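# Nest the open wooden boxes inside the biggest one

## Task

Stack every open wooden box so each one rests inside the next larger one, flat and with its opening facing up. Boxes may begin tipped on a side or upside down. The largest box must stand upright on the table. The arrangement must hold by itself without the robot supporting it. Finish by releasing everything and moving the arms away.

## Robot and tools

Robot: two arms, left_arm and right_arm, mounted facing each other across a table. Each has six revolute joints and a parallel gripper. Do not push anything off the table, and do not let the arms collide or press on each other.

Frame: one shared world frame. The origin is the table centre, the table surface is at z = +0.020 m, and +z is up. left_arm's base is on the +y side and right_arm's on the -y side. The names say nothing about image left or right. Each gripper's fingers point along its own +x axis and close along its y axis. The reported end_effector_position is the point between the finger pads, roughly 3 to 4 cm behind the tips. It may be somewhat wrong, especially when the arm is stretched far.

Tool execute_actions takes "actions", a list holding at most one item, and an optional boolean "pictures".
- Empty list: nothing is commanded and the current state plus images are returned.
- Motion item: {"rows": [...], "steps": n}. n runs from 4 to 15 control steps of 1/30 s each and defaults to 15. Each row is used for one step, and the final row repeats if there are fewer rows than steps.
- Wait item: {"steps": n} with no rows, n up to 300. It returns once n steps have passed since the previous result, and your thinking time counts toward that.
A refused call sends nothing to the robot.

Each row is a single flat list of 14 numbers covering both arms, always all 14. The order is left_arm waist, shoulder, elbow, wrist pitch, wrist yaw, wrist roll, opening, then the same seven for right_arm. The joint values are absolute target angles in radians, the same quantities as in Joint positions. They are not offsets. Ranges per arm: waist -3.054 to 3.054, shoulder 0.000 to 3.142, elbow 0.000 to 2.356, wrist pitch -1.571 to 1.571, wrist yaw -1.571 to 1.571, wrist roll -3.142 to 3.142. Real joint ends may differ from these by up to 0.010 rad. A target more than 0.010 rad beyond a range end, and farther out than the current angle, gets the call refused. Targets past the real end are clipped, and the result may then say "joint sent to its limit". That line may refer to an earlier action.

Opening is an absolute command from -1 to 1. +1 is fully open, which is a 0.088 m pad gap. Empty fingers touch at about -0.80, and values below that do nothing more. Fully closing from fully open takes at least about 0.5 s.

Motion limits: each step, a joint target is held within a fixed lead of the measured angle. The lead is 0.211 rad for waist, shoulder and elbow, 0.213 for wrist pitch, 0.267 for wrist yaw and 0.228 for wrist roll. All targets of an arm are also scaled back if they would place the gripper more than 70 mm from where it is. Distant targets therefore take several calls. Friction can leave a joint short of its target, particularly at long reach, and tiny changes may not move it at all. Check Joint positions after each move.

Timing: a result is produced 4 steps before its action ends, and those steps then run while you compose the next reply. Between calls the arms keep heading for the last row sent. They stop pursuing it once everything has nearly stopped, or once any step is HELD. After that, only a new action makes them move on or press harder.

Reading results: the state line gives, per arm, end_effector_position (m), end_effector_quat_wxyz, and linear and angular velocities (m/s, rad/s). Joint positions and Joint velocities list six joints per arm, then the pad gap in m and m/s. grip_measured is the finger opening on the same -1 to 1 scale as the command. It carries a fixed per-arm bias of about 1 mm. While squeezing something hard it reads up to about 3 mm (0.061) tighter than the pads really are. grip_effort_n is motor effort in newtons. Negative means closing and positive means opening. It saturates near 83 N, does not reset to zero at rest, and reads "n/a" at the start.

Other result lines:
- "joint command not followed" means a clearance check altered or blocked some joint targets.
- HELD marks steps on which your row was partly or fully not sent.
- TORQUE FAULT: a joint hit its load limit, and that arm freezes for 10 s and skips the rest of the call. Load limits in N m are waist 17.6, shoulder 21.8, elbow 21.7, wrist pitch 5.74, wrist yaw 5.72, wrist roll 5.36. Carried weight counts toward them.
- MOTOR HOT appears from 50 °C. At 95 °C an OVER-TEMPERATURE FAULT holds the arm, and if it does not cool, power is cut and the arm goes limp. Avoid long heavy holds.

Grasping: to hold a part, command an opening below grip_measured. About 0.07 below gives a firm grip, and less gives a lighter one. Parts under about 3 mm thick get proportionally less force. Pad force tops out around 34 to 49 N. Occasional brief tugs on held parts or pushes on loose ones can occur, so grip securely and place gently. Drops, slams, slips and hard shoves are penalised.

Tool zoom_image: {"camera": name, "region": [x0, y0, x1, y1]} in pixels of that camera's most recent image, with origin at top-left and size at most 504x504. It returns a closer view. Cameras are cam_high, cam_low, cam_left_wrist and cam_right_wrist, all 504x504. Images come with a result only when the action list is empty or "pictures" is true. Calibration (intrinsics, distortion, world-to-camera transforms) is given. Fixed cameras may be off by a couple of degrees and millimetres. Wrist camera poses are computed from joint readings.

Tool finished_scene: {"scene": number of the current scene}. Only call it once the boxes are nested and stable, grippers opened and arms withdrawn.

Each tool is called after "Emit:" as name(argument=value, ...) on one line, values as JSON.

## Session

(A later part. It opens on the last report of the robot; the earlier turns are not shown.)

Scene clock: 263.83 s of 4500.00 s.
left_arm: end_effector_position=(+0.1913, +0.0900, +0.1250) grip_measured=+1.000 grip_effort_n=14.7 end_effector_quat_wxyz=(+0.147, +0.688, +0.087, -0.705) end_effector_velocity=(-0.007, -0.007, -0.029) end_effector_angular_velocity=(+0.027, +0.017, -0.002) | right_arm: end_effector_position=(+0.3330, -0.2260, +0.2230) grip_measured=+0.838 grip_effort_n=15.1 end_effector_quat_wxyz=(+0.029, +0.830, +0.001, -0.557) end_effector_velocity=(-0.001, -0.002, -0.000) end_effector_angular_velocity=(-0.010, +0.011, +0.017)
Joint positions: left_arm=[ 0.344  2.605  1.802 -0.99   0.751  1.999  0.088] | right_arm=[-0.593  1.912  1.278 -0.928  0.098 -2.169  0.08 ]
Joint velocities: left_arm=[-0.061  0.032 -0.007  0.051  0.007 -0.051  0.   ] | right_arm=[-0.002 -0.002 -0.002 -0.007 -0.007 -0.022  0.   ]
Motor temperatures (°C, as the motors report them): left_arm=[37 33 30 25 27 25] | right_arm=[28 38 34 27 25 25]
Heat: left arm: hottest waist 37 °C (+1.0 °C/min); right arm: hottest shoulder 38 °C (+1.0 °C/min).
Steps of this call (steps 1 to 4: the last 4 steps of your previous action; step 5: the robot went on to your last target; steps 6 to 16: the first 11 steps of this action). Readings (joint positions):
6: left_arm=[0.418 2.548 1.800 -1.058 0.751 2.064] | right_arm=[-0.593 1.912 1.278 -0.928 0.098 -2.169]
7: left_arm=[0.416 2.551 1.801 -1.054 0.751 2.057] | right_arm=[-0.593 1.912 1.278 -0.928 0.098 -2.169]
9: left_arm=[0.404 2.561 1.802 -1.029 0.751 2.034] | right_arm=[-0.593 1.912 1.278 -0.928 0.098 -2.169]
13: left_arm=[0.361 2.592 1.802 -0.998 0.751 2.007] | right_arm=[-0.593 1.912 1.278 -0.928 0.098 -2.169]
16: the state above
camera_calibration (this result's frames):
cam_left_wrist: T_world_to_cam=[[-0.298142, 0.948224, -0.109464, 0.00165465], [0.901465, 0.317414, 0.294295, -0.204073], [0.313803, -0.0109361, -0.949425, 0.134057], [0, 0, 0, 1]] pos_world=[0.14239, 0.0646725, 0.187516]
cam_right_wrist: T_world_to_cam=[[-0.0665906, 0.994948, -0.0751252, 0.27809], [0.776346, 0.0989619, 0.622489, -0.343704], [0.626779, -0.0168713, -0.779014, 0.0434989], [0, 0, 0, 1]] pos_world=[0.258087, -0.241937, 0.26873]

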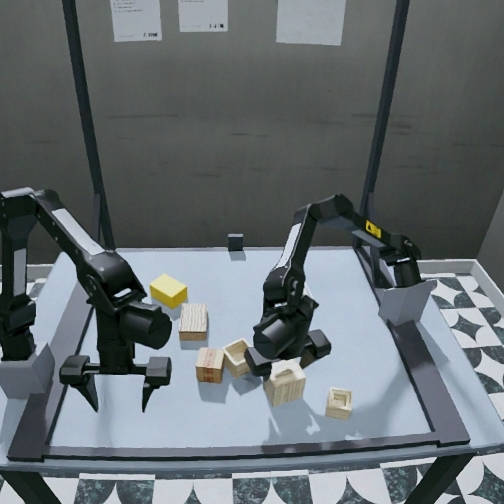

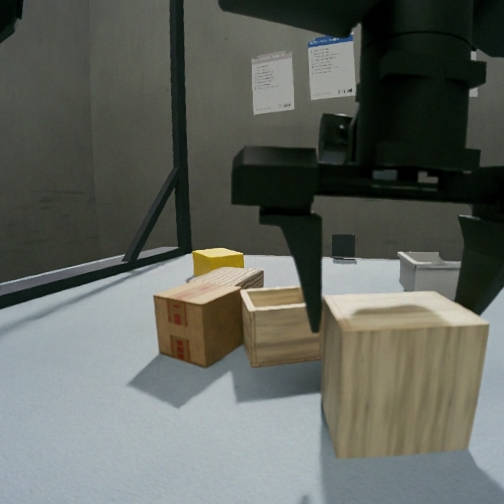

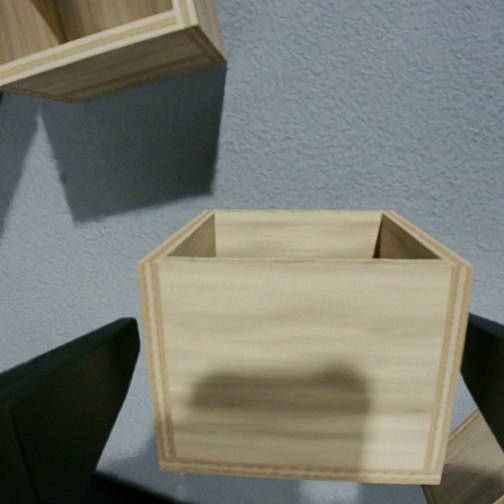

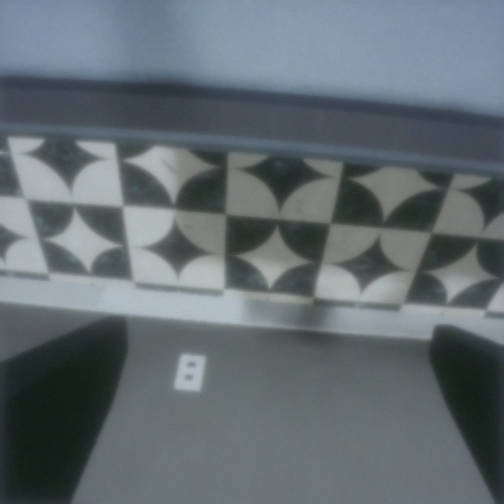

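Emit:
execute_actions(actions=[{"rows":[[0.33,2.615,1.79,-0.975,0.75,1.98,1.0,-0.593,1.912,1.278,-0.928,0.098,-2.169,0.84],[0.31,2.62,1.78,-0.96,0.75,1.96,1.0,-0.593,1.912,1.278,-0.928,0.098,-2.169,0.84],[0.29,2.625,1.775,-0.95,0.75,1.95,1.0,-0.593,1.912,1.278,-0.928,0.098,-2.169,0.84],[0.28,2.63,1.77,-0.94,0.75,1.94,1.0,-0.593,1.912,1.278,-0.928,0.098,-2.169,0.84]],"steps":15}], pictures=true)

Scene clock: 264.40 s of 4500.00 s.
left_arm: end_effector_position=(+0.1770, +0.0854, +0.0957) grip_measured=+1.000 grip_effort_n=14.7 end_effector_quat_wxyz=(+0.131, +0.685, +0.102, -0.709) end_effector_velocity=(-0.013, +0.008, -0.031) end_effector_angular_velocity=(+0.081, +0.024, +0.036) | right_arm: end_effector_position=(+0.3330, -0.2260, +0.2230) grip_measured=+0.838 grip_effort_n=14.7 end_effector_quat_wxyz=(+0.029, +0.830, +0.001, -0.557) end_effector_velocity=(-0.001, -0.002, -0.000) end_effector_angular_velocity=(+0.001, +0.010, -0.010)
Joint positions: left_arm=[ 0.275  2.619  1.776 -0.946  0.751  1.948  0.088] | right_arm=[-0.593  1.912  1.278 -0.928  0.098 -2.169  0.08 ]
Joint velocities: left_arm=[-0.061  0.022 -0.032  0.007 -0.022 -0.051  0.   ] | right_arm=[-0.002 -0.002 -0.002 -0.007 -0.007  0.007 -0.   ]
Motor temperatures (°C, as the motors report them): left_arm=[37 33 30 25 27 25] | right_arm=[28 38 34 27 25 25]
Heat: left arm: hottest waist 37 °C (+1.0 °C/min); right arm: hottest shoulder 38 °C (+1.0 °C/min).
Steps of this call (steps 1 to 4: the last 4 steps of your previous action; steps 5 to 6: the robot went on to your last target; steps 7 to 17: the first 11 steps of this action). Readings (joint positions):
7: left_arm=[0.346 2.605 1.802 -0.982 0.751 1.993] | right_arm=[-0.593 1.912 1.278 -0.928 0.098 -2.169]
8: left_arm=[0.345 2.605 1.799 -0.979 0.751 1.988] | right_arm=[-0.593 1.912 1.278 -0.928 0.098 -2.169]
10: left_arm=[0.334 2.605 1.793 -0.967 0.751 1.973] | right_arm=[-0.593 1.912 1.278 -0.928 0.098 -2.169]
14: left_arm=[0.291 2.613 1.782 -0.950 0.751 1.953] | right_arm=[-0.593 1.912 1.278 -0.928 0.098 -2.169]
17: the state above
camera_calibration (this result's frames):
cam_left_wrist: T_world_to_cam=[[-0.297183, 0.952679, -0.0639172, -0.0063583], [0.907497, 0.302634, 0.291311, -0.180561], [0.296869, 0.028568, -0.954491, 0.110761], [0, 0, 0, 1]] pos_world=[0.129087, 0.0575369, 0.157913]
cam_right_wrist: T_world_to_cam=[[-0.0665906, 0.994948, -0.0751252, 0.27809], [0.776346, 0.0989619, 0.622489, -0.343704], [0.626779, -0.0168713, -0.779014, 0.0434989], [0, 0, 0, 1]] pos_world=[0.258087, -0.241937, 0.26873]

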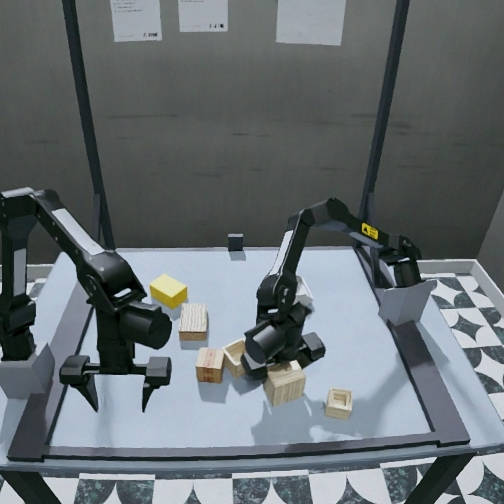

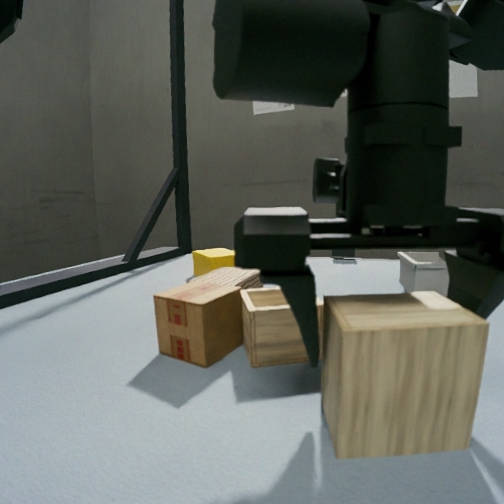

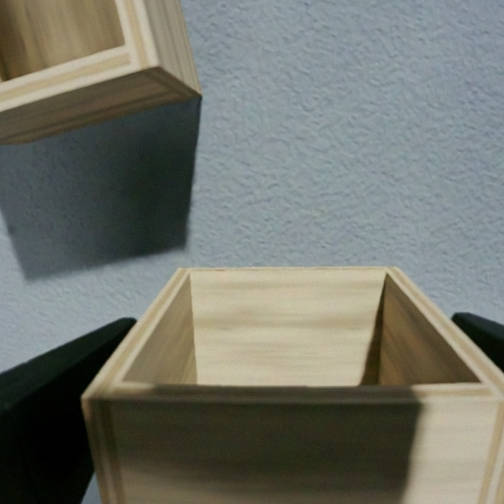

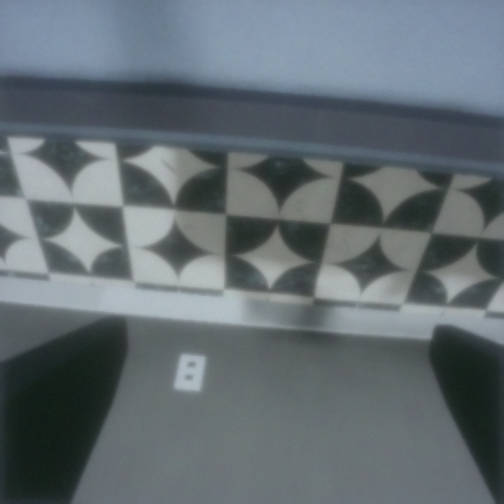

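Emit:
execute_actions(actions=[{"rows":[[0.28,2.63,1.77,-0.94,0.75,1.94,0.6,-0.593,1.912,1.278,-0.928,0.098,-2.169,0.84]],"steps":12}])

Emit:
execute_actions(actions=[{"rows":[[0.30,2.6,1.77,-0.97,0.75,1.94,0.6,-0.593,1.912,1.278,-0.928,0.098,-2.169,0.84],[0.32,2.57,1.77,-1.0,0.755,1.94,0.6,-0.593,1.912,1.278,-0.928,0.098,-2.169,0.84],[0.34,2.53,1.76,-1.04,0.76,1.94,0.6,-0.593,1.912,1.278,-0.928,0.098,-2.169,0.84],[0.36,2.49,1.74,-1.08,0.77,1.94,0.6,-0.593,1.912,1.278,-0.928,0.098,-2.169,0.84],[0.37,2.45,1.72,-1.11,0.775,1.94,0.6,-0.593,1.912,1.278,-0.928,0.098,-2.169,0.84],[0.37,2.41,1.7,-1.13,0.78,1.94,0.6,-0.593,1.912,1.278,-0.928,0.098,-2.169,0.84]],"steps":15}], pictures=true)

Scene clock: 264.87 s of 4500.00 s.
left_arm: end_effector_position=(+0.1781, +0.0857, +0.0957) grip_measured=+0.723 grip_effort_n=-83.5 end_effector_quat_wxyz=(+0.133, +0.685, +0.103, -0.709) end_effector_velocity=(-0.004, -0.001, -0.002) end_effector_angular_velocity=(+0.005, +0.012, +0.021) | right_arm: end_effector_position=(+0.3330, -0.2260, +0.2230) grip_measured=+0.838 grip_effort_n=14.7 end_effector_quat_wxyz=(+0.029, +0.830, +0.001, -0.557) end_effector_velocity=(-0.001, -0.000, +0.001) end_effector_angular_velocity=(-0.000, +0.008, +0.005)
Joint positions: left_arm=[ 0.276  2.619  1.775 -0.942  0.751  1.943  0.074] | right_arm=[-0.593  1.912  1.278 -0.928  0.098 -2.169  0.08 ]
Joint velocities: left_arm=[-0.007 -0.002 -0.002 -0.007  0.007 -0.022 -0.   ] | right_arm=[-0.002 -0.002  0.002 -0.007 -0.007 -0.007 -0.   ]
Motor temperatures (°C, as the motors report them): left_arm=[37 33 30 25 27 25] | right_arm=[28 38 34 27 25 25]
Heat: left arm: hottest waist 37 °C (+1.0 °C/min); right arm: hottest shoulder 38 °C (+1.0 °C/min).
Steps of this call (steps 1 to 4: the last 4 steps of your previous action; steps 5 to 6: the robot went on to your last target; steps 7 to 14: the first 8 steps of this action). Readings (joint positions):
7: left_arm=[0.276 2.619 1.775 -0.942 0.751 1.944] | right_arm=[-0.593 1.912 1.278 -0.928 0.098 -2.169]
8: left_arm=[0.276 2.619 1.775 -0.942 0.751 1.944] | right_arm=[-0.593 1.912 1.278 -0.928 0.098 -2.169]
10: left_arm=[0.276 2.619 1.775 -0.942 0.751 1.943] | right_arm=[-0.593 1.912 1.278 -0.928 0.098 -2.169]
14: the state above

Scene clock: 265.37 s of 4500.00 s.
left_arm: end_effector_position=(+0.1499, +0.0953, +0.1659) grip_measured=+0.723 grip_effort_n=-83.5 end_effector_quat_wxyz=(+0.182, +0.669, +0.119, -0.711) end_effector_velocity=(-0.086, -0.054, +0.178) end_effector_angular_velocity=(-0.260, -0.143, -0.108) | right_arm: end_effector_position=(+0.3330, -0.2260, +0.2230) grip_measured=+0.838 grip_effort_n=15.1 end_effector_quat_wxyz=(+0.029, +0.830, +0.001, -0.557) end_effector_velocity=(+0.002, -0.000, +0.001) end_effector_angular_velocity=(+0.006, -0.010, -0.009)
Joint positions: left_arm=[ 0.366  2.444  1.718 -1.104  0.774  1.943  0.074] | right_arm=[-0.593  1.912  1.278 -0.928  0.098 -2.169  0.08 ]
Joint velocities: left_arm=[ 0.105 -0.481 -0.002 -0.198  0.066  0.007 -0.   ] | right_arm=[-0.002 -0.002 -0.002  0.007  0.007  0.007 -0.   ]
Motor temperatures (°C, as the motors report them): left_arm=[37 33 30 25 27 25] | right_arm=[28 38 34 27 25 25]
Heat: left arm: hottest waist 37 °C (+1.0 °C/min); right arm: hottest shoulder 38 °C (+1.0 °C/min).
Steps of this call (steps 1 to 4: the last 4 steps of your previous action; steps 5 to 15: the first 11 steps of this action). Readings (joint positions):
5: left_arm=[0.277 2.619 1.775 -0.943 0.751 1.943] | right_arm=[-0.593 1.912 1.278 -0.928 0.098 -2.169]
6: left_arm=[0.278 2.618 1.775 -0.949 0.751 1.943] | right_arm=[-0.593 1.912 1.278 -0.928 0.098 -2.169]
8: left_arm=[0.290 2.603 1.767 -0.988 0.751 1.943] | right_arm=[-0.593 1.912 1.278 -0.928 0.098 -2.169]
12: left_arm=[0.342 2.510 1.722 -1.082 0.764 1.943] | right_arm=[-0.593 1.912 1.278 -0.928 0.098 -2.169]
15: the state above
camera_calibration (this result's frames):
cam_left_wrist: T_world_to_cam=[[-0.39119, 0.91433, -0.104747, 0.00517504], [0.877365, 0.404874, 0.257503, -0.179045], [0.277852, 0.00883148, -0.960583, 0.191308], [0, 0, 0, 1]] pos_world=[0.105957, 0.0660694, 0.230414]
cam_right_wrist: T_world_to_cam=[[-0.0665906, 0.994948, -0.0751252, 0.27809], [0.776346, 0.0989619, 0.622489, -0.343704], [0.626779, -0.0168713, -0.779014, 0.0434989], [0, 0, 0, 1]] pos_world=[0.258087, -0.241937, 0.26873]

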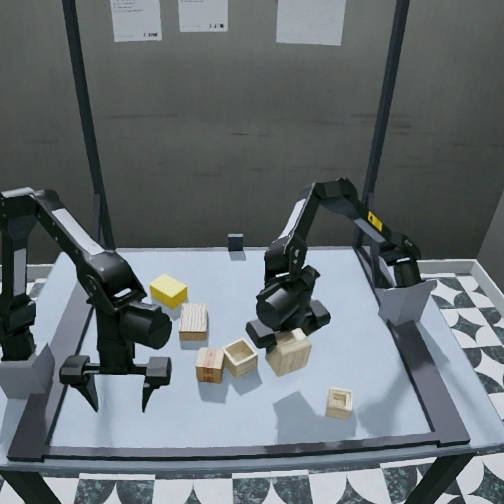

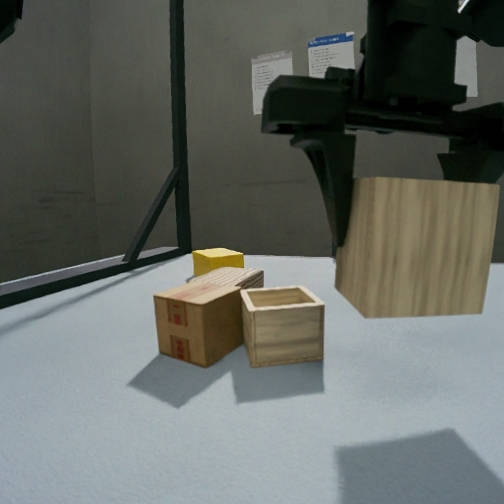

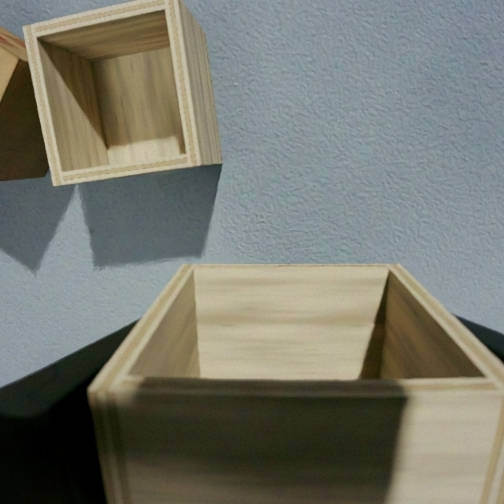

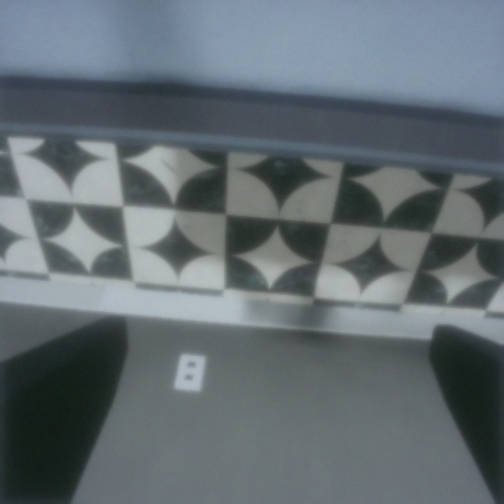

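Emit:
execute_actions(actions=[{"rows":[[0.37,2.3,1.55,-1.05,0.79,0.5,0.6,-0.593,1.912,1.278,-0.928,0.098,-2.169,0.84]],"steps":15}])

Emit:
execute_actions(actions=[{"rows":[[0.37,2.2,1.4,-0.95,0.79,-0.5,0.6,-0.593,1.912,1.278,-0.928,0.098,-2.169,0.84]],"steps":15}])

Emit:
execute_actions(actions=[{"rows":[[0.37,2.15,1.35,-0.92,0.79,-1.72,0.6,-0.593,1.912,1.278,-0.928,0.098,-2.169,0.84]],"steps":15}])

Emit:
execute_actions(actions=[{"rows":[[0.2,2.08,1.28,-0.78,0.45,-1.72,0.6,-0.593,1.912,1.278,-0.928,0.098,-2.169,0.84]],"steps":15}])

Emit:
execute_actions(actions=[{"rows":[[0.0,2.06,1.25,-0.62,0.0,-1.72,0.6,-0.593,1.912,1.278,-0.928,0.098,-2.169,0.84]],"steps":15}])

Emit:
execute_actions(actions=[{"rows":[[-0.17,2.08,1.2,-0.48,-0.45,-1.72,0.6,-0.593,1.912,1.278,-0.928,0.098,-2.169,0.84]],"steps":15}])

Emit:
execute_actions(actions=[{"rows":[[-0.29,2.14,1.12,-0.33,-0.8,-1.72,0.6,-0.593,1.912,1.278,-0.928,0.098,-2.169,0.84]],"steps":15}], pictures=true)

Scene clock: 266.07 s of 4500.00 s.
left_arm: end_effector_position=(+0.1247, +0.1084, +0.1722) grip_measured=+0.723 grip_effort_n=-83.5 end_effector_quat_wxyz=(+0.348, +0.599, +0.288, -0.661) end_effector_velocity=(-0.008, +0.005, -0.000) end_effector_angular_velocity=(+0.043, +0.162, +1.420) | right_arm: end_effector_position=(+0.3330, -0.2260, +0.2230) grip_measured=+0.838 grip_effort_n=15.1 end_effector_quat_wxyz=(+0.029, +0.830, +0.001, -0.557) end_effector_velocity=(-0.000, -0.003, +0.000) end_effector_angular_velocity=(-0.003, +0.010, -0.001)
Joint positions: left_arm=[ 0.366  2.32   1.563 -1.056  0.786  1.426  0.074] | right_arm=[-0.593  1.912  1.278 -0.928  0.098 -2.169  0.08 ]
Joint velocities: left_arm=[-0.002 -0.046 -0.066  0.037  0.007 -1.443  0.   ] | right_arm=[-0.007 -0.002 -0.002 -0.007 -0.007 -0.007 -0.   ]
Motor temperatures (°C, as the motors report them): left_arm=[37 34 30 25 27 25] | right_arm=[28 38 34 27 25 25]
Heat: left arm: hottest waist 37 °C (+1.0 °C/min); right arm: hottest shoulder 38 °C (+1.0 °C/min).
Steps of this call (steps 1 to 4: the last 4 steps of your previous action; steps 5 to 10: the robot went on to your last target; steps 11 to 21: the first 11 steps of this action). Readings (joint positions):
11: left_arm=[0.366 2.410 1.690 -1.114 0.780 1.916] | right_arm=[-0.593 1.912 1.278 -0.928 0.098 -2.169]
12: left_arm=[0.366 2.392 1.659 -1.094 0.780 1.863] | right_arm=[-0.593 1.912 1.278 -0.928 0.098 -2.169]
14: left_arm=[0.366 2.360 1.609 -1.088 0.781 1.766] | right_arm=[-0.593 1.912 1.278 -0.928 0.098 -2.169]
18: left_arm=[0.366 2.330 1.573 -1.062 0.785 1.572] | right_arm=[-0.593 1.912 1.278 -0.928 0.098 -2.169]
21: the state above

Scene clock: 266.57 s of 4500.00 s.
left_arm: end_effector_position=(+0.1109, +0.1213, +0.1715) grip_measured=+0.723 grip_effort_n=-83.5 end_effector_quat_wxyz=(+0.544, +0.443, +0.483, -0.524) end_effector_velocity=(-0.007, +0.012, -0.008) end_effector_angular_velocity=(+0.036, +0.206, +1.428) | right_arm: end_effector_position=(+0.3330, -0.2260, +0.2230) grip_measured=+0.838 grip_effort_n=15.1 end_effector_quat_wxyz=(+0.029, +0.830, +0.001, -0.557) end_effector_velocity=(-0.002, -0.003, -0.002) end_effector_angular_velocity=(-0.008, +0.013, +0.003)
Joint positions: left_arm=[ 0.366  2.219  1.414 -0.958  0.788  0.697  0.074] | right_arm=[-0.593  1.912  1.278 -0.928  0.098 -2.169  0.08 ]
Joint velocities: left_arm=[-0.007 -0.032 -0.076  0.037 -0.007 -1.443 -0.   ] | right_arm=[-0.002 -0.002 -0.007 -0.007 -0.007 -0.007 -0.   ]
Motor temperatures (°C, as the motors report them): left_arm=[37 34 30 25 27 25] | right_arm=[28 38 34 27 25 25]
Heat: left arm: hottest waist 37 °C (+1.0 °C/min); right arm: hottest shoulder 38 °C (+1.0 °C/min).
Steps of this call (steps 1 to 4: the last 4 steps of your previous action; steps 5 to 15: the first 11 steps of this action). Readings (joint positions):
5: left_arm=[0.366 2.310 1.543 -1.037 0.788 1.182] | right_arm=[-0.593 1.912 1.278 -0.928 0.098 -2.169]
6: left_arm=[0.366 2.292 1.511 -1.009 0.788 1.135] | right_arm=[-0.593 1.912 1.278 -0.928 0.098 -2.169]
8: left_arm=[0.366 2.258 1.460 -0.998 0.788 1.037] | right_arm=[-0.593 1.912 1.278 -0.928 0.098 -2.169]
12: left_arm=[0.366 2.227 1.424 -0.965 0.788 0.843] | right_arm=[-0.593 1.912 1.278 -0.928 0.098 -2.169]
15: the state above

Scene clock: 267.07 s of 4500.00 s.
left_arm: end_effector_position=(+0.1031, +0.1245, +0.1750) grip_measured=+0.723 grip_effort_n=-83.5 end_effector_quat_wxyz=(+0.671, +0.223, +0.627, -0.327) end_effector_velocity=(-0.003, +0.010, -0.007) end_effector_angular_velocity=(+0.026, +0.250, +1.476) | right_arm: end_effector_position=(+0.3330, -0.2260, +0.2230) grip_measured=+0.838 grip_effort_n=15.1 end_effector_quat_wxyz=(+0.029, +0.830, +0.001, -0.557) end_effector_velocity=(-0.000, +0.001, -0.000) end_effector_angular_velocity=(+0.011, +0.016, +0.019)
Joint positions: left_arm=[ 0.366  2.166  1.358 -0.924  0.788 -0.034  0.074] | right_arm=[-0.593  1.912  1.278 -0.928  0.098 -2.169  0.08 ]
Joint velocities: left_arm=[-0.002 -0.002 -0.032 -0.007 -0.007 -1.473 -0.   ] | right_arm=[-0.007 -0.002 -0.002  0.007 -0.022 -0.022 -0.   ]
Motor temperatures (°C, as the motors report them): left_arm=[37 34 30 25 27 25] | right_arm=[28 38 34 27 25 25]
Heat: left arm: hottest waist 37 °C (+1.0 °C/min); right arm: hottest shoulder 38 °C (+1.0 °C/min).
Steps of this call (steps 1 to 4: the last 4 steps of your previous action; steps 5 to 15: the first 11 steps of this action). Readings (joint positions):
5: left_arm=[0.366 2.214 1.401 -0.948 0.788 0.453] | right_arm=[-0.593 1.912 1.278 -0.928 0.098 -2.169]
6: left_arm=[0.366 2.206 1.390 -0.939 0.788 0.404] | right_arm=[-0.593 1.912 1.278 -0.928 0.098 -2.169]
8: left_arm=[0.366 2.188 1.372 -0.937 0.788 0.306] | right_arm=[-0.593 1.912 1.278 -0.928 0.098 -2.169]
12: left_arm=[0.366 2.169 1.362 -0.926 0.788 0.112] | right_arm=[-0.593 1.912 1.278 -0.928 0.098 -2.169]
15: the state above

Scene clock: 267.57 s of 4500.00 s.
left_arm: end_effector_position=(+0.0984, +0.1243, +0.1434) grip_measured=+0.723 grip_effort_n=-83.5 end_effector_quat_wxyz=(+0.786, +0.117, +0.603, -0.070) end_effector_velocity=(+0.035, +0.023, +0.012) end_effector_angular_velocity=(-0.309, -0.240, +1.459) | right_arm: end_effector_position=(+0.3330, -0.2260, +0.2230) grip_measured=+0.838 grip_effort_n=14.7 end_effector_quat_wxyz=(+0.029, +0.830, +0.001, -0.557) end_effector_velocity=(-0.001, -0.002, -0.000) end_effector_angular_velocity=(+0.001, +0.010, -0.010)
Joint positions: left_arm=[ 0.195  2.098  1.289 -0.79   0.476 -0.764  0.074] | right_arm=[-0.593  1.912  1.278 -0.928  0.098 -2.169  0.08 ]
Joint velocities: left_arm=[ 0.032 -0.012 -0.037  0.037 -0.212 -1.473 -0.   ] | right_arm=[-0.002 -0.002 -0.002 -0.007 -0.007  0.007 -0.   ]
Motor temperatures (°C, as the motors report them): left_arm=[37 34 30 25 27 25] | right_arm=[28 38 34 27 25 25]
Heat: left arm: hottest waist 37 °C (+1.0 °C/min); right arm: hottest shoulder 38 °C (+1.0 °C/min).
Steps of this call (steps 1 to 4: the last 4 steps of your previous action; steps 5 to 15: the first 11 steps of this action). Readings (joint positions):
5: left_arm=[0.361 2.160 1.348 -0.907 0.766 -0.279] | right_arm=[-0.593 1.912 1.278 -0.928 0.098 -2.169]
6: left_arm=[0.341 2.146 1.332 -0.870 0.692 -0.327] | right_arm=[-0.593 1.912 1.278 -0.928 0.098 -2.169]
8: left_arm=[0.280 2.125 1.311 -0.836 0.595 -0.424] | right_arm=[-0.593 1.912 1.278 -0.928 0.098 -2.169]
12: left_arm=[0.199 2.102 1.294 -0.800 0.507 -0.618] | right_arm=[-0.593 1.912 1.278 -0.928 0.098 -2.169]
15: the state above

Scene clock: 268.07 s of 4500.00 s.
left_arm: end_effector_position=(+0.1071, +0.1077, +0.1256) grip_measured=+0.723 grip_effort_n=-83.5 end_effector_quat_wxyz=(+0.901, -0.063, +0.419, +0.091) end_effector_velocity=(+0.054, +0.012, +0.043) end_effector_angular_velocity=(-0.890, -0.515, +1.150) | right_arm: end_effector_position=(+0.3330, -0.2260, +0.2230) grip_measured=+0.838 grip_effort_n=15.1 end_effector_quat_wxyz=(+0.029, +0.830, +0.001, -0.557) end_effector_velocity=(-0.002, +0.002, -0.001) end_effector_angular_velocity=(+0.015, +0.015, +0.010)
Joint positions: left_arm=[-0.004  2.077  1.257 -0.631  0.044 -1.495  0.074] | right_arm=[-0.593  1.912  1.278 -0.928  0.098 -2.169  0.08 ]
Joint velocities: left_arm=[ 0.046 -0.002 -0.022  0.066 -0.344 -1.458 -0.   ] | right_arm=[-0.002 -0.002 -0.002  0.007 -0.022 -0.007  0.   ]
Motor temperatures (°C, as the motors report them): left_arm=[37 34 30 25 27 25] | right_arm=[28 38 34 27 25 25]
Heat: left arm: hottest waist 37 °C (+1.0 °C/min); right arm: hottest shoulder 38 °C (+1.0 °C/min).
Steps of this call (steps 1 to 4: the last 4 steps of your previous action; steps 5 to 15: the first 11 steps of this action). Readings (joint positions):
5: left_arm=[0.191 2.095 1.282 -0.771 0.434 -1.010] | right_arm=[-0.593 1.912 1.278 -0.928 0.098 -2.169]
6: left_arm=[0.166 2.090 1.273 -0.730 0.358 -1.058] | right_arm=[-0.593 1.912 1.278 -0.928 0.098 -2.169]
8: left_arm=[0.094 2.086 1.267 -0.680 0.251 -1.154] | right_arm=[-0.593 1.912 1.278 -0.928 0.098 -2.169]
12: left_arm=[0.000 2.078 1.259 -0.642 0.095 -1.348] | right_arm=[-0.593 1.912 1.278 -0.928 0.098 -2.169]
15: the state above

Scene clock: 268.57 s of 4500.00 s.
left_arm: end_effector_position=(+0.1078, +0.0924, +0.1280) grip_measured=+0.723 grip_effort_n=-83.5 end_effector_quat_wxyz=(+0.970, -0.100, +0.217, +0.055) end_effector_velocity=(+0.033, +0.007, +0.050) end_effector_angular_velocity=(-0.043, -0.340, +0.036) | right_arm: end_effector_position=(+0.3330, -0.2260, +0.2230) grip_measured=+0.838 grip_effort_n=15.1 end_effector_quat_wxyz=(+0.029, +0.830, +0.001, -0.557) end_effector_velocity=(-0.001, -0.002, -0.000) end_effector_angular_velocity=(-0.004, +0.010, +0.004)
Joint positions: left_arm=[-0.174  2.076  1.207 -0.49  -0.404 -1.713  0.074] | right_arm=[-0.593  1.912  1.278 -0.928  0.098 -2.169  0.08 ]
Joint velocities: left_arm=[ 0.032 -0.002 -0.027  0.051 -0.33  -0.037 -0.   ] | right_arm=[-0.002 -0.002 -0.002 -0.007 -0.007 -0.007 -0.   ]
Motor temperatures (°C, as the motors report them): left_arm=[37 34 30 25 27 25] | right_arm=[28 38 34 27 25 25]
Heat: left arm: hottest waist 37 °C (+1.0 °C/min); right arm: hottest shoulder 38 °C (+1.0 °C/min).
Steps of this call (steps 1 to 4: the last 4 steps of your previous action; steps 5 to 15: the first 11 steps of this action). Readings (joint positions):
5: left_arm=[-0.007 2.076 1.249 -0.612 -0.010 -1.660] | right_arm=[-0.593 1.912 1.278 -0.928 0.098 -2.169]
6: left_arm=[-0.028 2.076 1.238 -0.576 -0.084 -1.673] | right_arm=[-0.593 1.912 1.278 -0.928 0.098 -2.169]
8: left_arm=[-0.089 2.076 1.224 -0.534 -0.191 -1.691] | right_arm=[-0.593 1.912 1.278 -0.928 0.098 -2.169]
12: left_arm=[-0.170 2.076 1.210 -0.499 -0.352 -1.708] | right_arm=[-0.593 1.912 1.278 -0.928 0.098 -2.169]
15: the state above

Scene clock: 269.07 s of 4500.00 s.
left_arm: end_effector_position=(+0.1089, +0.0973, +0.1250) grip_measured=+0.723 grip_effort_n=-83.5 end_effector_quat_wxyz=(+0.997, -0.061, +0.054, +0.002) end_effector_velocity=(+0.005, -0.011, +0.033) end_effector_angular_velocity=(-0.079, -0.226, -0.046) | right_arm: end_effector_position=(+0.3330, -0.2260, +0.2230) grip_measured=+0.838 grip_effort_n=15.6 end_effector_quat_wxyz=(+0.029, +0.830, +0.001, -0.557) end_effector_velocity=(-0.002, -0.002, +0.001) end_effector_angular_velocity=(-0.006, +0.008, +0.019)
Joint positions: left_arm=[-0.293  2.132  1.126 -0.34  -0.768 -1.717  0.074] | right_arm=[-0.593  1.912  1.278 -0.928  0.098 -2.169  0.08 ]
Joint velocities: left_arm=[ 0.002  0.002 -0.007  0.081 -0.227 -0.022  0.   ] | right_arm=[-0.002 -0.007 -0.002 -0.007 -0.007 -0.022 -0.   ]
Motor temperatures (°C, as the motors report them): left_arm=[37 34 30 25 27 25] | right_arm=[28 38 34 27 25 25]
Heat: left arm: hottest waist 37 °C (+1.0 °C/min); right arm: hottest shoulder 38 °C (+1.0 °C/min).
Steps of this call (steps 1 to 4: the last 4 steps of your previous action; steps 5 to 15: the first 11 steps of this action). Readings (joint positions):
5: left_arm=[-0.177 2.080 1.196 -0.467 -0.459 -1.716] | right_arm=[-0.593 1.912 1.278 -0.928 0.098 -2.169]
6: left_arm=[-0.192 2.086 1.181 -0.427 -0.531 -1.717] | right_arm=[-0.593 1.912 1.278 -0.928 0.098 -2.169]
8: left_arm=[-0.236 2.103 1.160 -0.387 -0.633 -1.717] | right_arm=[-0.593 1.912 1.278 -0.928 0.098 -2.169]
12: left_arm=[-0.290 2.130 1.129 -0.353 -0.734 -1.717] | right_arm=[-0.593 1.912 1.278 -0.928 0.098 -2.169]
15: the state above
camera_calibration (this result's frames):
cam_left_wrist: T_world_to_cam=[[0.0350208, -0.995494, 0.0881213, 0.0982717], [-0.428607, -0.0946155, -0.898523, 0.201956], [0.902812, -0.00630246, -0.429989, 0.0304228], [0, 0, 0, 1]] pos_world=[0.0556523, 0.117129, 0.185884]
cam_right_wrist: T_world_to_cam=[[-0.0665906, 0.994948, -0.0751252, 0.27809], [0.776346, 0.0989619, 0.622489, -0.343704], [0.626779, -0.0168713, -0.779014, 0.0434989], [0, 0, 0, 1]] pos_world=[0.258087, -0.241937, 0.26873]

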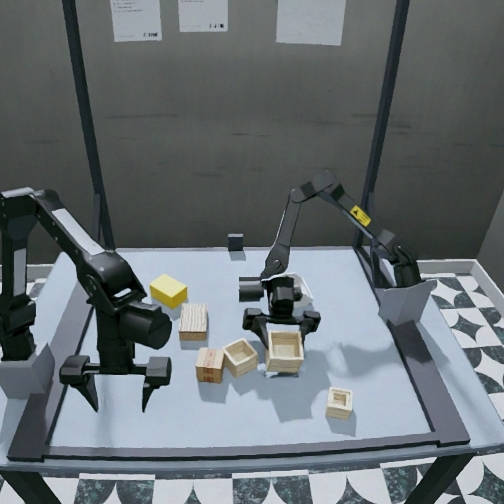

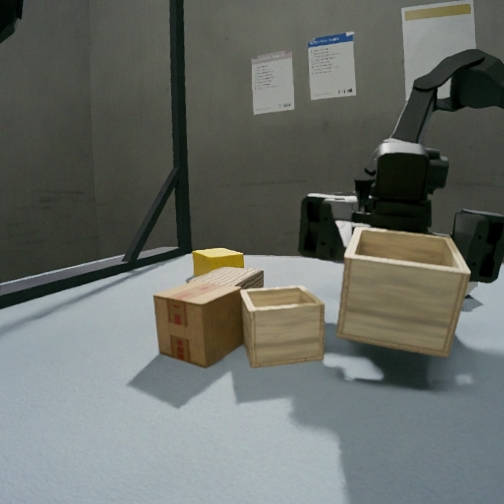

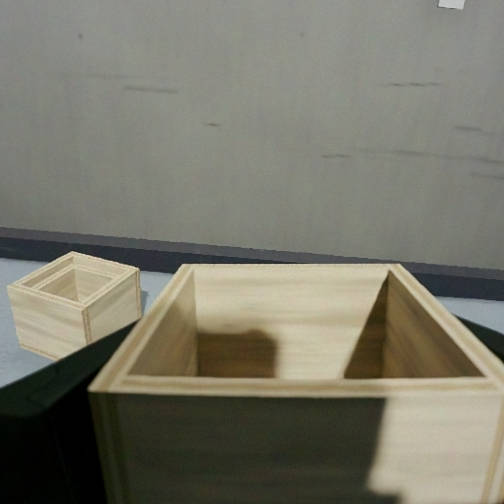

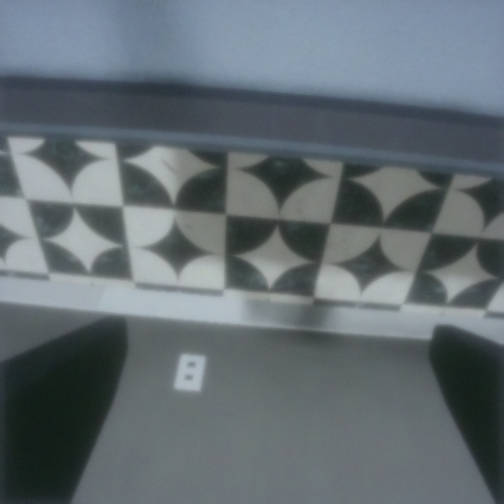

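Emit:
execute_actions(actions=[{"rows":[[-0.295,2.16,1.11,-0.31,-0.79,-1.72,0.6,-0.593,1.912,1.278,-0.928,0.098,-2.169,0.84],[-0.3,2.19,1.1,-0.3,-0.78,-1.72,0.6,-0.593,1.912,1.278,-0.928,0.098,-2.169,0.84],[-0.3,2.22,1.09,-0.285,-0.77,-1.72,0.6,-0.593,1.912,1.278,-0.928,0.098,-2.169,0.84],[-0.3,2.245,1.085,-0.27,-0.765,-1.72,0.6,-0.593,1.912,1.278,-0.928,0.098,-2.169,0.84],[-0.3,2.26,1.085,-0.27,-0.76,-1.72,0.6,-0.593,1.912,1.278,-0.928,0.098,-2.169,0.84]],"steps":15}])

Emit:
execute_actions(actions=[{"rows":[[-0.3,2.26,1.085,-0.27,-0.76,-1.72,0.6,-0.593,1.912,1.278,-0.928,0.098,-2.169,0.84]],"steps":10}], pictures=true)

Scene clock: 269.70 s of 4500.00 s.
left_arm: end_effector_position=(+0.1332, +0.1290, +0.0905) grip_measured=+0.723 grip_effort_n=-83.5 end_effector_quat_wxyz=(+0.998, -0.022, +0.055, +0.032) end_effector_velocity=(+0.014, +0.018, -0.021) end_effector_angular_velocity=(+0.011, +0.020, +0.029) | right_arm: end_effector_position=(+0.3330, -0.2260, +0.2230) grip_measured=+0.838 grip_effort_n=15.1 end_effector_quat_wxyz=(+0.029, +0.830, +0.001, -0.557) end_effector_velocity=(+0.001, -0.002, -0.000) end_effector_angular_velocity=(-0.003, +0.010, -0.001)
Joint positions: left_arm=[-0.302  2.249  1.084 -0.28  -0.761 -1.717  0.074] | right_arm=[-0.593  1.912  1.278 -0.928  0.098 -2.169  0.08 ]
Joint velocities: left_arm=[-0.002  0.071 -0.022  0.051  0.022 -0.022  0.   ] | right_arm=[-0.007  0.002  0.002 -0.007 -0.007 -0.007 -0.   ]
Motor temperatures (°C, as the motors report them): left_arm=[37 34 30 25 27 25] | right_arm=[28 38 34 27 25 25]
Heat: left arm: hottest waist 37 °C (+1.0 °C/min); right arm: hottest shoulder 38 °C (+1.0 °C/min).
Steps of this call (steps 1 to 4: the last 4 steps of your previous action; steps 5 to 8: the robot went on to your last target; steps 9 to 19: the first 11 steps of this action). Readings (joint positions):
9: left_arm=[-0.293 2.133 1.123 -0.330 -0.789 -1.717] | right_arm=[-0.593 1.912 1.278 -0.928 0.098 -2.169]
10: left_arm=[-0.293 2.138 1.121 -0.323 -0.789 -1.717] | right_arm=[-0.593 1.912 1.278 -0.928 0.098 -2.169]
12: left_arm=[-0.296 2.159 1.115 -0.304 -0.787 -1.717] | right_arm=[-0.593 1.912 1.278 -0.928 0.098 -2.169]
16: left_arm=[-0.302 2.227 1.095 -0.287 -0.765 -1.717] | right_arm=[-0.593 1.912 1.278 -0.928 0.098 -2.169]
19: the state above

Scene clock: 270.03 s of 4500.00 s.
left_arm: end_effector_position=(+0.1336, +0.1279, +0.0896) grip_measured=+0.723 grip_effort_n=-83.5 end_effector_quat_wxyz=(+0.998, -0.025, +0.056, +0.030) end_effector_velocity=(+0.000, -0.000, +0.002) end_effector_angular_velocity=(-0.007, -0.022, -0.005) | right_arm: end_effector_position=(+0.3330, -0.2260, +0.2230) grip_measured=+0.838 grip_effort_n=15.1 end_effector_quat_wxyz=(+0.029, +0.830, +0.001, -0.557) end_effector_velocity=(-0.003, -0.004, +0.001) end_effector_angular_velocity=(-0.012, +0.015, +0.002)
Joint positions: left_arm=[-0.302  2.252  1.084 -0.272 -0.76  -1.717  0.074] | right_arm=[-0.593  1.912  1.278 -0.928  0.098 -2.169  0.08 ]
Joint velocities: left_arm=[-0.002  0.002 -0.002  0.007 -0.022 -0.007  0.   ] | right_arm=[-0.002 -0.007 -0.002 -0.022 -0.007 -0.007 -0.   ]
Motor temperatures (°C, as the motors report them): left_arm=[37 34 30 25 27 25] | right_arm=[28 38 34 27 25 25]
Heat: left arm: hottest waist 37 °C (+1.0 °C/min); right arm: hottest shoulder 38 °C (+1.0 °C/min).
Steps of this call (steps 1 to 4: the last 4 steps of your previous action; steps 5 to 10: the first 6 steps of this action). Readings (joint positions):
5: left_arm=[-0.302 2.251 1.084 -0.272 -0.761 -1.717] | right_arm=[-0.593 1.912 1.278 -0.928 0.098 -2.169]
6: left_arm=[-0.302 2.251 1.084 -0.272 -0.760 -1.717] | right_arm=[-0.593 1.912 1.278 -0.928 0.098 -2.169]
8: left_arm=[-0.302 2.252 1.084 -0.272 -0.760 -1.717] | right_arm=[-0.593 1.912 1.278 -0.928 0.098 -2.169]
10: the state above
camera_calibration (this result's frames):
cam_left_wrist: T_world_to_cam=[[0.087775, -0.996073, 0.011566, 0.130941], [-0.43209, -0.0485327, -0.900524, 0.178408], [0.897549, 0.0740459, -0.434653, -0.0160212], [0, 0, 0, 1]] pos_world=[0.0799747, 0.140271, 0.152182]
cam_right_wrist: T_world_to_cam=[[-0.0665906, 0.994948, -0.0751252, 0.27809], [0.776346, 0.0989619, 0.622489, -0.343704], [0.626779, -0.0168713, -0.779014, 0.0434989], [0, 0, 0, 1]] pos_world=[0.258087, -0.241937, 0.26873]

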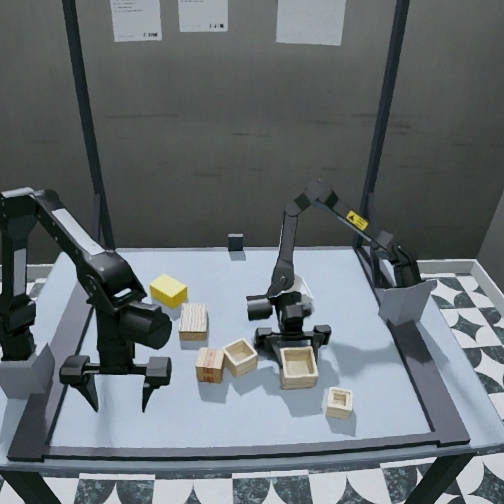

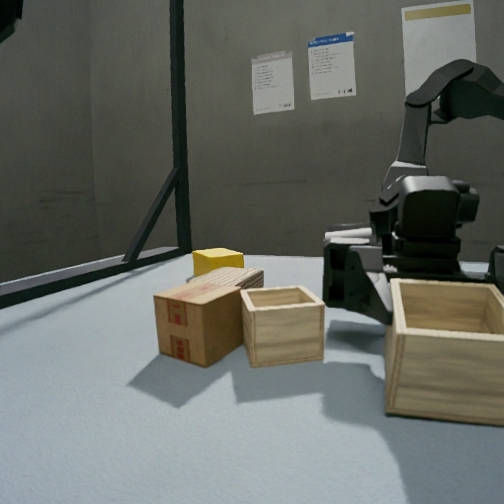

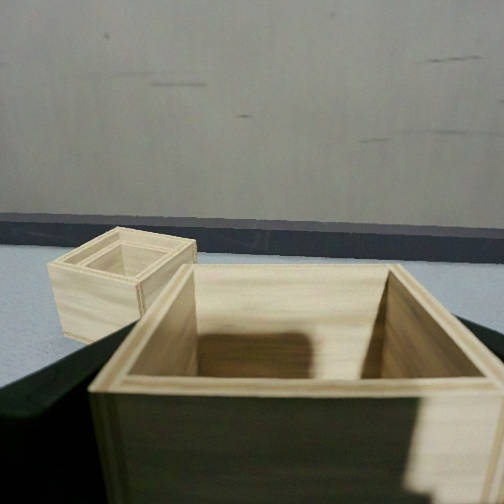

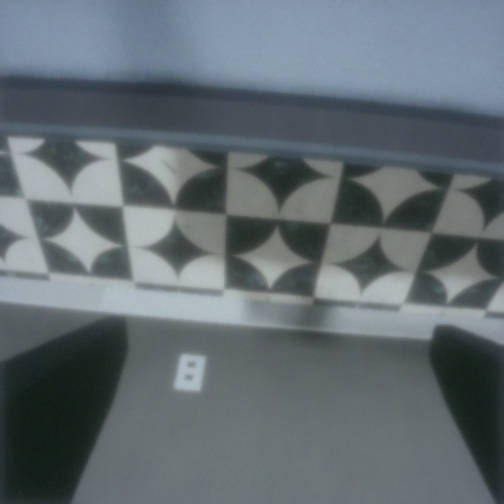

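Emit:
execute_actions(actions=[{"rows":[[-0.3,2.252,1.085,-0.27,-0.76,-1.72,1.0,-0.593,1.912,1.278,-0.928,0.098,-2.169,0.84]],"steps":10}])

Emit:
execute_actions(actions=[{"rows":[[-0.3,2.22,1.09,-0.29,-0.78,-1.72,1.0,-0.593,1.912,1.278,-0.928,0.098,-2.169,0.84],[-0.295,2.18,1.1,-0.32,-0.8,-1.72,1.0,-0.593,1.912,1.278,-0.928,0.098,-2.169,0.84],[-0.29,2.13,1.12,-0.35,-0.82,-1.72,1.0,-0.593,1.912,1.278,-0.928,0.098,-2.169,0.84],[-0.285,2.08,1.13,-0.39,-0.84,-1.72,1.0,-0.593,1.912,1.278,-0.928,0.098,-2.169,0.84],[-0.28,2.02,1.14,-0.43,-0.85,-1.72,1.0,-0.593,1.912,1.278,-0.928,0.098,-2.169,0.84],[-0.28,1.97,1.15,-0.46,-0.85,-1.72,1.0,-0.593,1.912,1.278,-0.928,0.098,-2.169,0.84]],"steps":15}])

Emit:
execute_actions(actions=[{"rows":[[0.0,1.98,1.25,-0.75,0.0,-1.3,-0.6,-0.593,1.912,1.278,-0.928,0.098,-2.169,0.84]],"steps":15}])

Emit:
execute_actions(actions=[{"rows":[[0.3,2.2,1.5,-1.0,0.8,-0.9,-0.6,-0.593,1.912,1.278,-0.928,0.098,-2.169,0.84]],"steps":15}])

Emit:
execute_actions(actions=[{"rows":[[0.3,2.25,1.6,-1.05,0.8,-0.9,-0.6,-0.593,1.912,1.278,-0.928,0.098,-2.169,0.84]],"steps":15}], pictures=true)

Scene clock: 270.67 s of 4500.00 s.
left_arm: end_effector_position=(+0.1335, +0.1278, +0.0894) grip_measured=+0.918 grip_effort_n=16.5 end_effector_quat_wxyz=(+0.998, -0.025, +0.056, +0.030) end_effector_velocity=(-0.002, +0.001, +0.002) end_effector_angular_velocity=(-0.011, -0.022, -0.000) | right_arm: end_effector_position=(+0.3330, -0.2260, +0.2230) grip_measured=+0.838 grip_effort_n=14.7 end_effector_quat_wxyz=(+0.029, +0.830, +0.001, -0.557) end_effector_velocity=(-0.001, -0.002, -0.000) end_effector_angular_velocity=(-0.004, +0.010, +0.004)
Joint positions: left_arm=[-0.303  2.252  1.084 -0.271 -0.759 -1.717  0.084] | right_arm=[-0.593  1.912  1.278 -0.928  0.098 -2.169  0.08 ]
Joint velocities: left_arm=[-0.007 -0.002 -0.002 -0.007 -0.022 -0.022  0.032] | right_arm=[-0.002 -0.002 -0.002 -0.007 -0.007 -0.007  0.   ]
Motor temperatures (°C, as the motors report them): left_arm=[37 34 30 25 27 25] | right_arm=[28 38 34 27 25 25]
Heat: left arm: hottest waist 37 °C (+1.0 °C/min); right arm: hottest shoulder 38 °C (+1.0 °C/min).
Steps of this call (steps 1 to 4: the last 4 steps of your previous action; steps 5 to 13: the robot went on to your last target; steps 14 to 19: the first 6 steps of this action). Readings (joint positions):
14: left_arm=[-0.302 2.252 1.084 -0.271 -0.759 -1.717] | right_arm=[-0.593 1.912 1.278 -0.928 0.098 -2.169]
15: left_arm=[-0.302 2.252 1.084 -0.271 -0.759 -1.717] | right_arm=[-0.593 1.912 1.278 -0.928 0.098 -2.169]
17: left_arm=[-0.303 2.252 1.084 -0.271 -0.759 -1.717] | right_arm=[-0.593 1.912 1.278 -0.928 0.098 -2.169]
19: the state above

Scene clock: 271.17 s of 4500.00 s.
left_arm: end_effector_position=(+0.0851, +0.0849, +0.1683) grip_measured=+1.000 grip_effort_n=15.6 end_effector_quat_wxyz=(+0.996, -0.082, +0.019, -0.015) end_effector_velocity=(-0.140, -0.128, +0.197) end_effector_angular_velocity=(-0.458, -0.122, -0.356) | right_arm: end_effector_position=(+0.3330, -0.2260, +0.2230) grip_measured=+0.838 grip_effort_n=14.7 end_effector_quat_wxyz=(+0.029, +0.830, +0.001, -0.557) end_effector_velocity=(-0.003, -0.000, +0.002) end_effector_angular_velocity=(+0.002, +0.005, +0.011)
Joint positions: left_arm=[-0.287  2.016  1.143 -0.425 -0.838 -1.717  0.088] | right_arm=[-0.593  1.912  1.278 -0.928  0.098 -2.169  0.08 ]
Joint velocities: left_arm=[ 0.022 -0.579  0.203 -0.198 -0.125  0.007  0.   ] | right_arm=[ 0.002 -0.012 -0.002 -0.007 -0.007 -0.007  0.   ]
Motor temperatures (°C, as the motors report them): left_arm=[37 34 30 25 27 25] | right_arm=[28 38 34 27 25 25]
Heat: left arm: hottest waist 37 °C (+1.0 °C/min); right arm: hottest shoulder 38 °C (+1.0 °C/min).
Steps of this call (steps 1 to 4: the last 4 steps of your previous action; steps 5 to 15: the first 11 steps of this action). Readings (joint positions):
5: left_arm=[-0.303 2.251 1.084 -0.271 -0.760 -1.717] | right_arm=[-0.593 1.912 1.278 -0.928 0.098 -2.169]
6: left_arm=[-0.303 2.247 1.086 -0.277 -0.763 -1.717] | right_arm=[-0.593 1.912 1.278 -0.928 0.098 -2.169]
8: left_arm=[-0.302 2.220 1.089 -0.315 -0.782 -1.717] | right_arm=[-0.593 1.912 1.278 -0.928 0.098 -2.169]
12: left_arm=[-0.291 2.099 1.117 -0.391 -0.820 -1.717] | right_arm=[-0.593 1.912 1.278 -0.928 0.098 -2.169]
15: the state above

Scene clock: 271.67 s of 4500.00 s.
left_arm: end_effector_position=(+0.1119, +0.1293, +0.1774) grip_measured=-0.193 grip_effort_n=-18.8 end_effector_quat_wxyz=(+0.950, +0.034, +0.296, +0.098) end_effector_velocity=(-0.145, -0.044, -0.211) end_effector_angular_velocity=(-0.183, +1.717, -0.231) | right_arm: end_effector_position=(+0.3330, -0.2260, +0.2230) grip_measured=+0.838 grip_effort_n=15.6 end_effector_quat_wxyz=(+0.029, +0.830, +0.001, -0.557) end_effector_velocity=(+0.001, -0.001, +0.001) end_effector_angular_velocity=(+0.009, +0.003, +0.003)
Joint positions: left_arm=[-0.003  1.983  1.236 -0.729 -0.246 -1.341  0.03 ] | right_arm=[-0.593  1.912  1.278 -0.928  0.098 -2.169  0.08 ]
Joint velocities: left_arm=[-0.012 -0.002  0.032 -0.125  1.707  0.3   -0.175] | right_arm=[-0.007 -0.007 -0.007  0.007 -0.007 -0.007  0.   ]
Motor temperatures (°C, as the motors report them): left_arm=[37 34 30 25 27 25] | right_arm=[28 38 34 27 25 25]
Heat: left arm: hottest waist 37 °C (+1.0 °C/min); right arm: hottest shoulder 38 °C (+1.0 °C/min).
Steps of this call (steps 1 to 4: the last 4 steps of your previous action; steps 5 to 15: the first 11 steps of this action). Readings (joint positions):
5: left_arm=[-0.279 1.983 1.160 -0.473 -0.815 -1.694] | right_arm=[-0.593 1.912 1.278 -0.928 0.098 -2.169]
6: left_arm=[-0.254 1.983 1.177 -0.525 -0.745 -1.641] | right_arm=[-0.593 1.912 1.278 -0.928 0.098 -2.169]
8: left_arm=[-0.170 1.983 1.206 -0.611 -0.635 -1.543] | right_arm=[-0.593 1.912 1.278 -0.928 0.098 -2.169]
12: left_arm=[-0.023 1.983 1.234 -0.703 -0.417 -1.388] | right_arm=[-0.593 1.912 1.278 -0.928 0.098 -2.169]
15: the state above

Scene clock: 272.17 s of 4500.00 s.
left_arm: end_effector_position=(+0.1183, +0.1181, +0.1790) grip_measured=-0.595 grip_effort_n=-18.8 end_effector_quat_wxyz=(+0.775, -0.009, +0.632, +0.021) end_effector_velocity=(-0.177, -0.165, -0.012) end_effector_angular_velocity=(-1.002, +1.313, -0.403) | right_arm: end_effector_position=(+0.3330, -0.2260, +0.2230) grip_measured=+0.838 grip_effort_n=15.1 end_effector_quat_wxyz=(+0.029, +0.830, +0.001, -0.557) end_effector_velocity=(+0.000, +0.001, +0.000) end_effector_angular_velocity=(+0.008, +0.003, +0.008)
Joint positions: left_arm=[ 0.3    2.181  1.475 -0.982  0.527 -0.939  0.01 ] | right_arm=[-0.593  1.912  1.278 -0.928  0.098 -2.169  0.08 ]
Joint velocities: left_arm=[ 0.066  0.042  0.134 -0.11   1.678  0.286 -0.001] | right_arm=[-0.002 -0.002 -0.002  0.007 -0.007 -0.007 -0.   ]
Motor temperatures (°C, as the motors report them): left_arm=[38 34 30 25 27 25] | right_arm=[28 38 34 27 25 25]
Heat: left arm: hottest waist 38 °C (+2.0 °C/min); right arm: hottest shoulder 38 °C (+1.0 °C/min).
Steps of this call (steps 1 to 4: the last 4 steps of your previous action; steps 5 to 15: the first 11 steps of this action). Readings (joint positions):
5: left_arm=[-0.002 2.000 1.261 -0.773 -0.040 -1.286] | right_arm=[-0.593 1.912 1.278 -0.928 0.098 -2.169]
6: left_arm=[0.024 2.033 1.308 -0.832 0.028 -1.234] | right_arm=[-0.593 1.912 1.278 -0.928 0.098 -2.169]
8: left_arm=[0.103 2.104 1.394 -0.884 0.140 -1.136] | right_arm=[-0.593 1.912 1.278 -0.928 0.098 -2.169]
12: left_arm=[0.262 2.170 1.456 -0.963 0.358 -0.985] | right_arm=[-0.593 1.912 1.278 -0.928 0.098 -2.169]
15: the state above

Scene clock: 272.67 s of 4500.00 s.
left_arm: end_effector_position=(+0.0917, +0.0781, +0.1827) grip_measured=-0.597 grip_effort_n=-18.4 end_effector_quat_wxyz=(-0.702, +0.045, -0.709, +0.051) end_effector_velocity=(+0.001, -0.010, +0.003) end_effector_angular_velocity=(-0.031, +0.021, -0.017) | right_arm: end_effector_position=(+0.3330, -0.2260, +0.2230) grip_measured=+0.838 grip_effort_n=15.1 end_effector_quat_wxyz=(+0.029, +0.830, +0.001, -0.557) end_effector_velocity=(-0.003, -0.001, -0.001) end_effector_angular_velocity=(+0.003, +0.023, +0.006)
Joint positions: left_arm=[ 0.294  2.236  1.587 -1.045  0.791 -0.904  0.01 ] | right_arm=[-0.593  1.912  1.278 -0.928  0.098 -2.169  0.08 ]
Joint velocities: left_arm=[ 0.002  0.022  0.042 -0.007  0.037  0.007  0.   ] | right_arm=[-0.002 -0.002 -0.002 -0.007 -0.022 -0.007 -0.   ]
Motor temperatures (°C, as the motors report them): left_arm=[38 34 30 25 27 25] | right_arm=[28 38 34 27 25 25]
Heat: left arm: hottest waist 38 °C (+2.0 °C/min); right arm: hottest shoulder 38 °C (+1.0 °C/min).
Steps of this call (steps 1 to 4: the last 4 steps of your previous action; steps 5 to 15: the first 11 steps of this action). Readings (joint positions):
5: left_arm=[0.292 2.189 1.498 -1.004 0.727 -0.912] | right_arm=[-0.593 1.912 1.278 -0.928 0.098 -2.169]
6: left_arm=[0.291 2.200 1.519 -1.019 0.744 -0.911] | right_arm=[-0.593 1.912 1.278 -0.928 0.098 -2.169]
8: left_arm=[0.292 2.220 1.554 -1.023 0.765 -0.907] | right_arm=[-0.593 1.912 1.278 -0.928 0.098 -2.169]
12: left_arm=[0.294 2.233 1.580 -1.041 0.786 -0.904] | right_arm=[-0.593 1.912 1.278 -0.928 0.098 -2.169]
15: the state above
camera_calibration (this result's frames):
cam_left_wrist: T_world_to_cam=[[-0.0395201, -0.993354, 0.108103, 0.0777149], [-0.940274, 0.0735791, 0.332372, 0.0535933], [-0.338117, -0.088511, -0.936933, 0.283509], [0, 0, 0, 1]] pos_world=[0.149323, 0.0983487, 0.239415]
cam_right_wrist: T_world_to_cam=[[-0.0665906, 0.994948, -0.0751252, 0.27809], [0.776346, 0.0989619, 0.622489, -0.343704], [0.626779, -0.0168713, -0.779014, 0.0434989], [0, 0, 0, 1]] pos_world=[0.258087, -0.241937, 0.26873]

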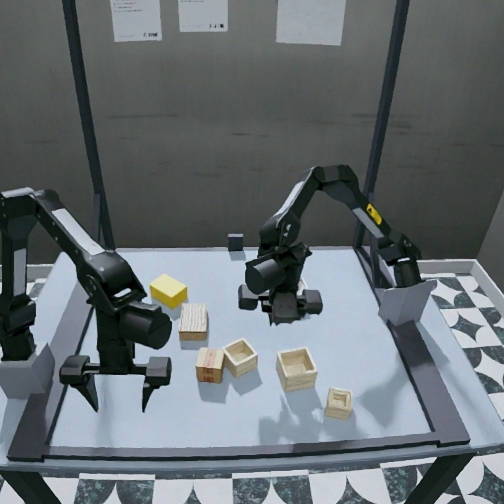

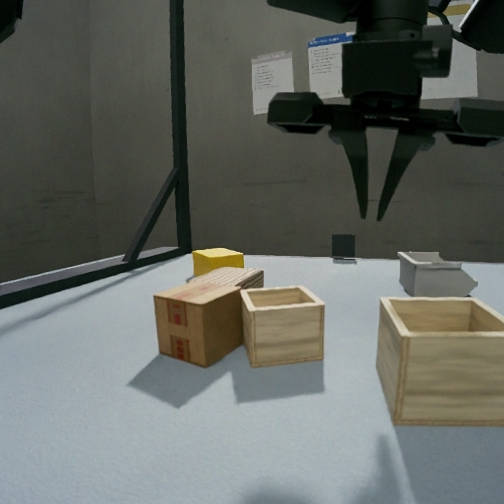

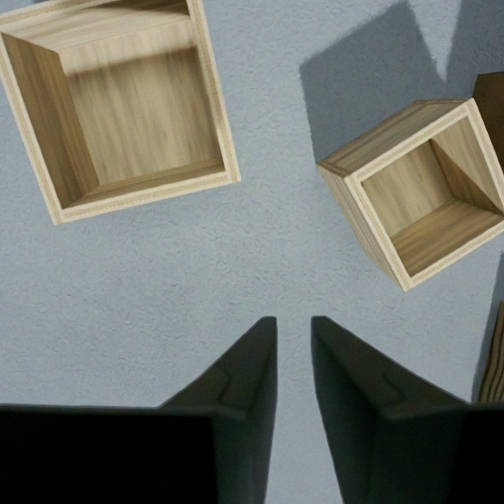

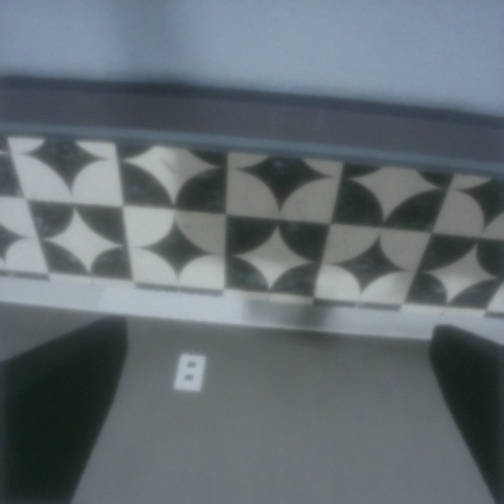

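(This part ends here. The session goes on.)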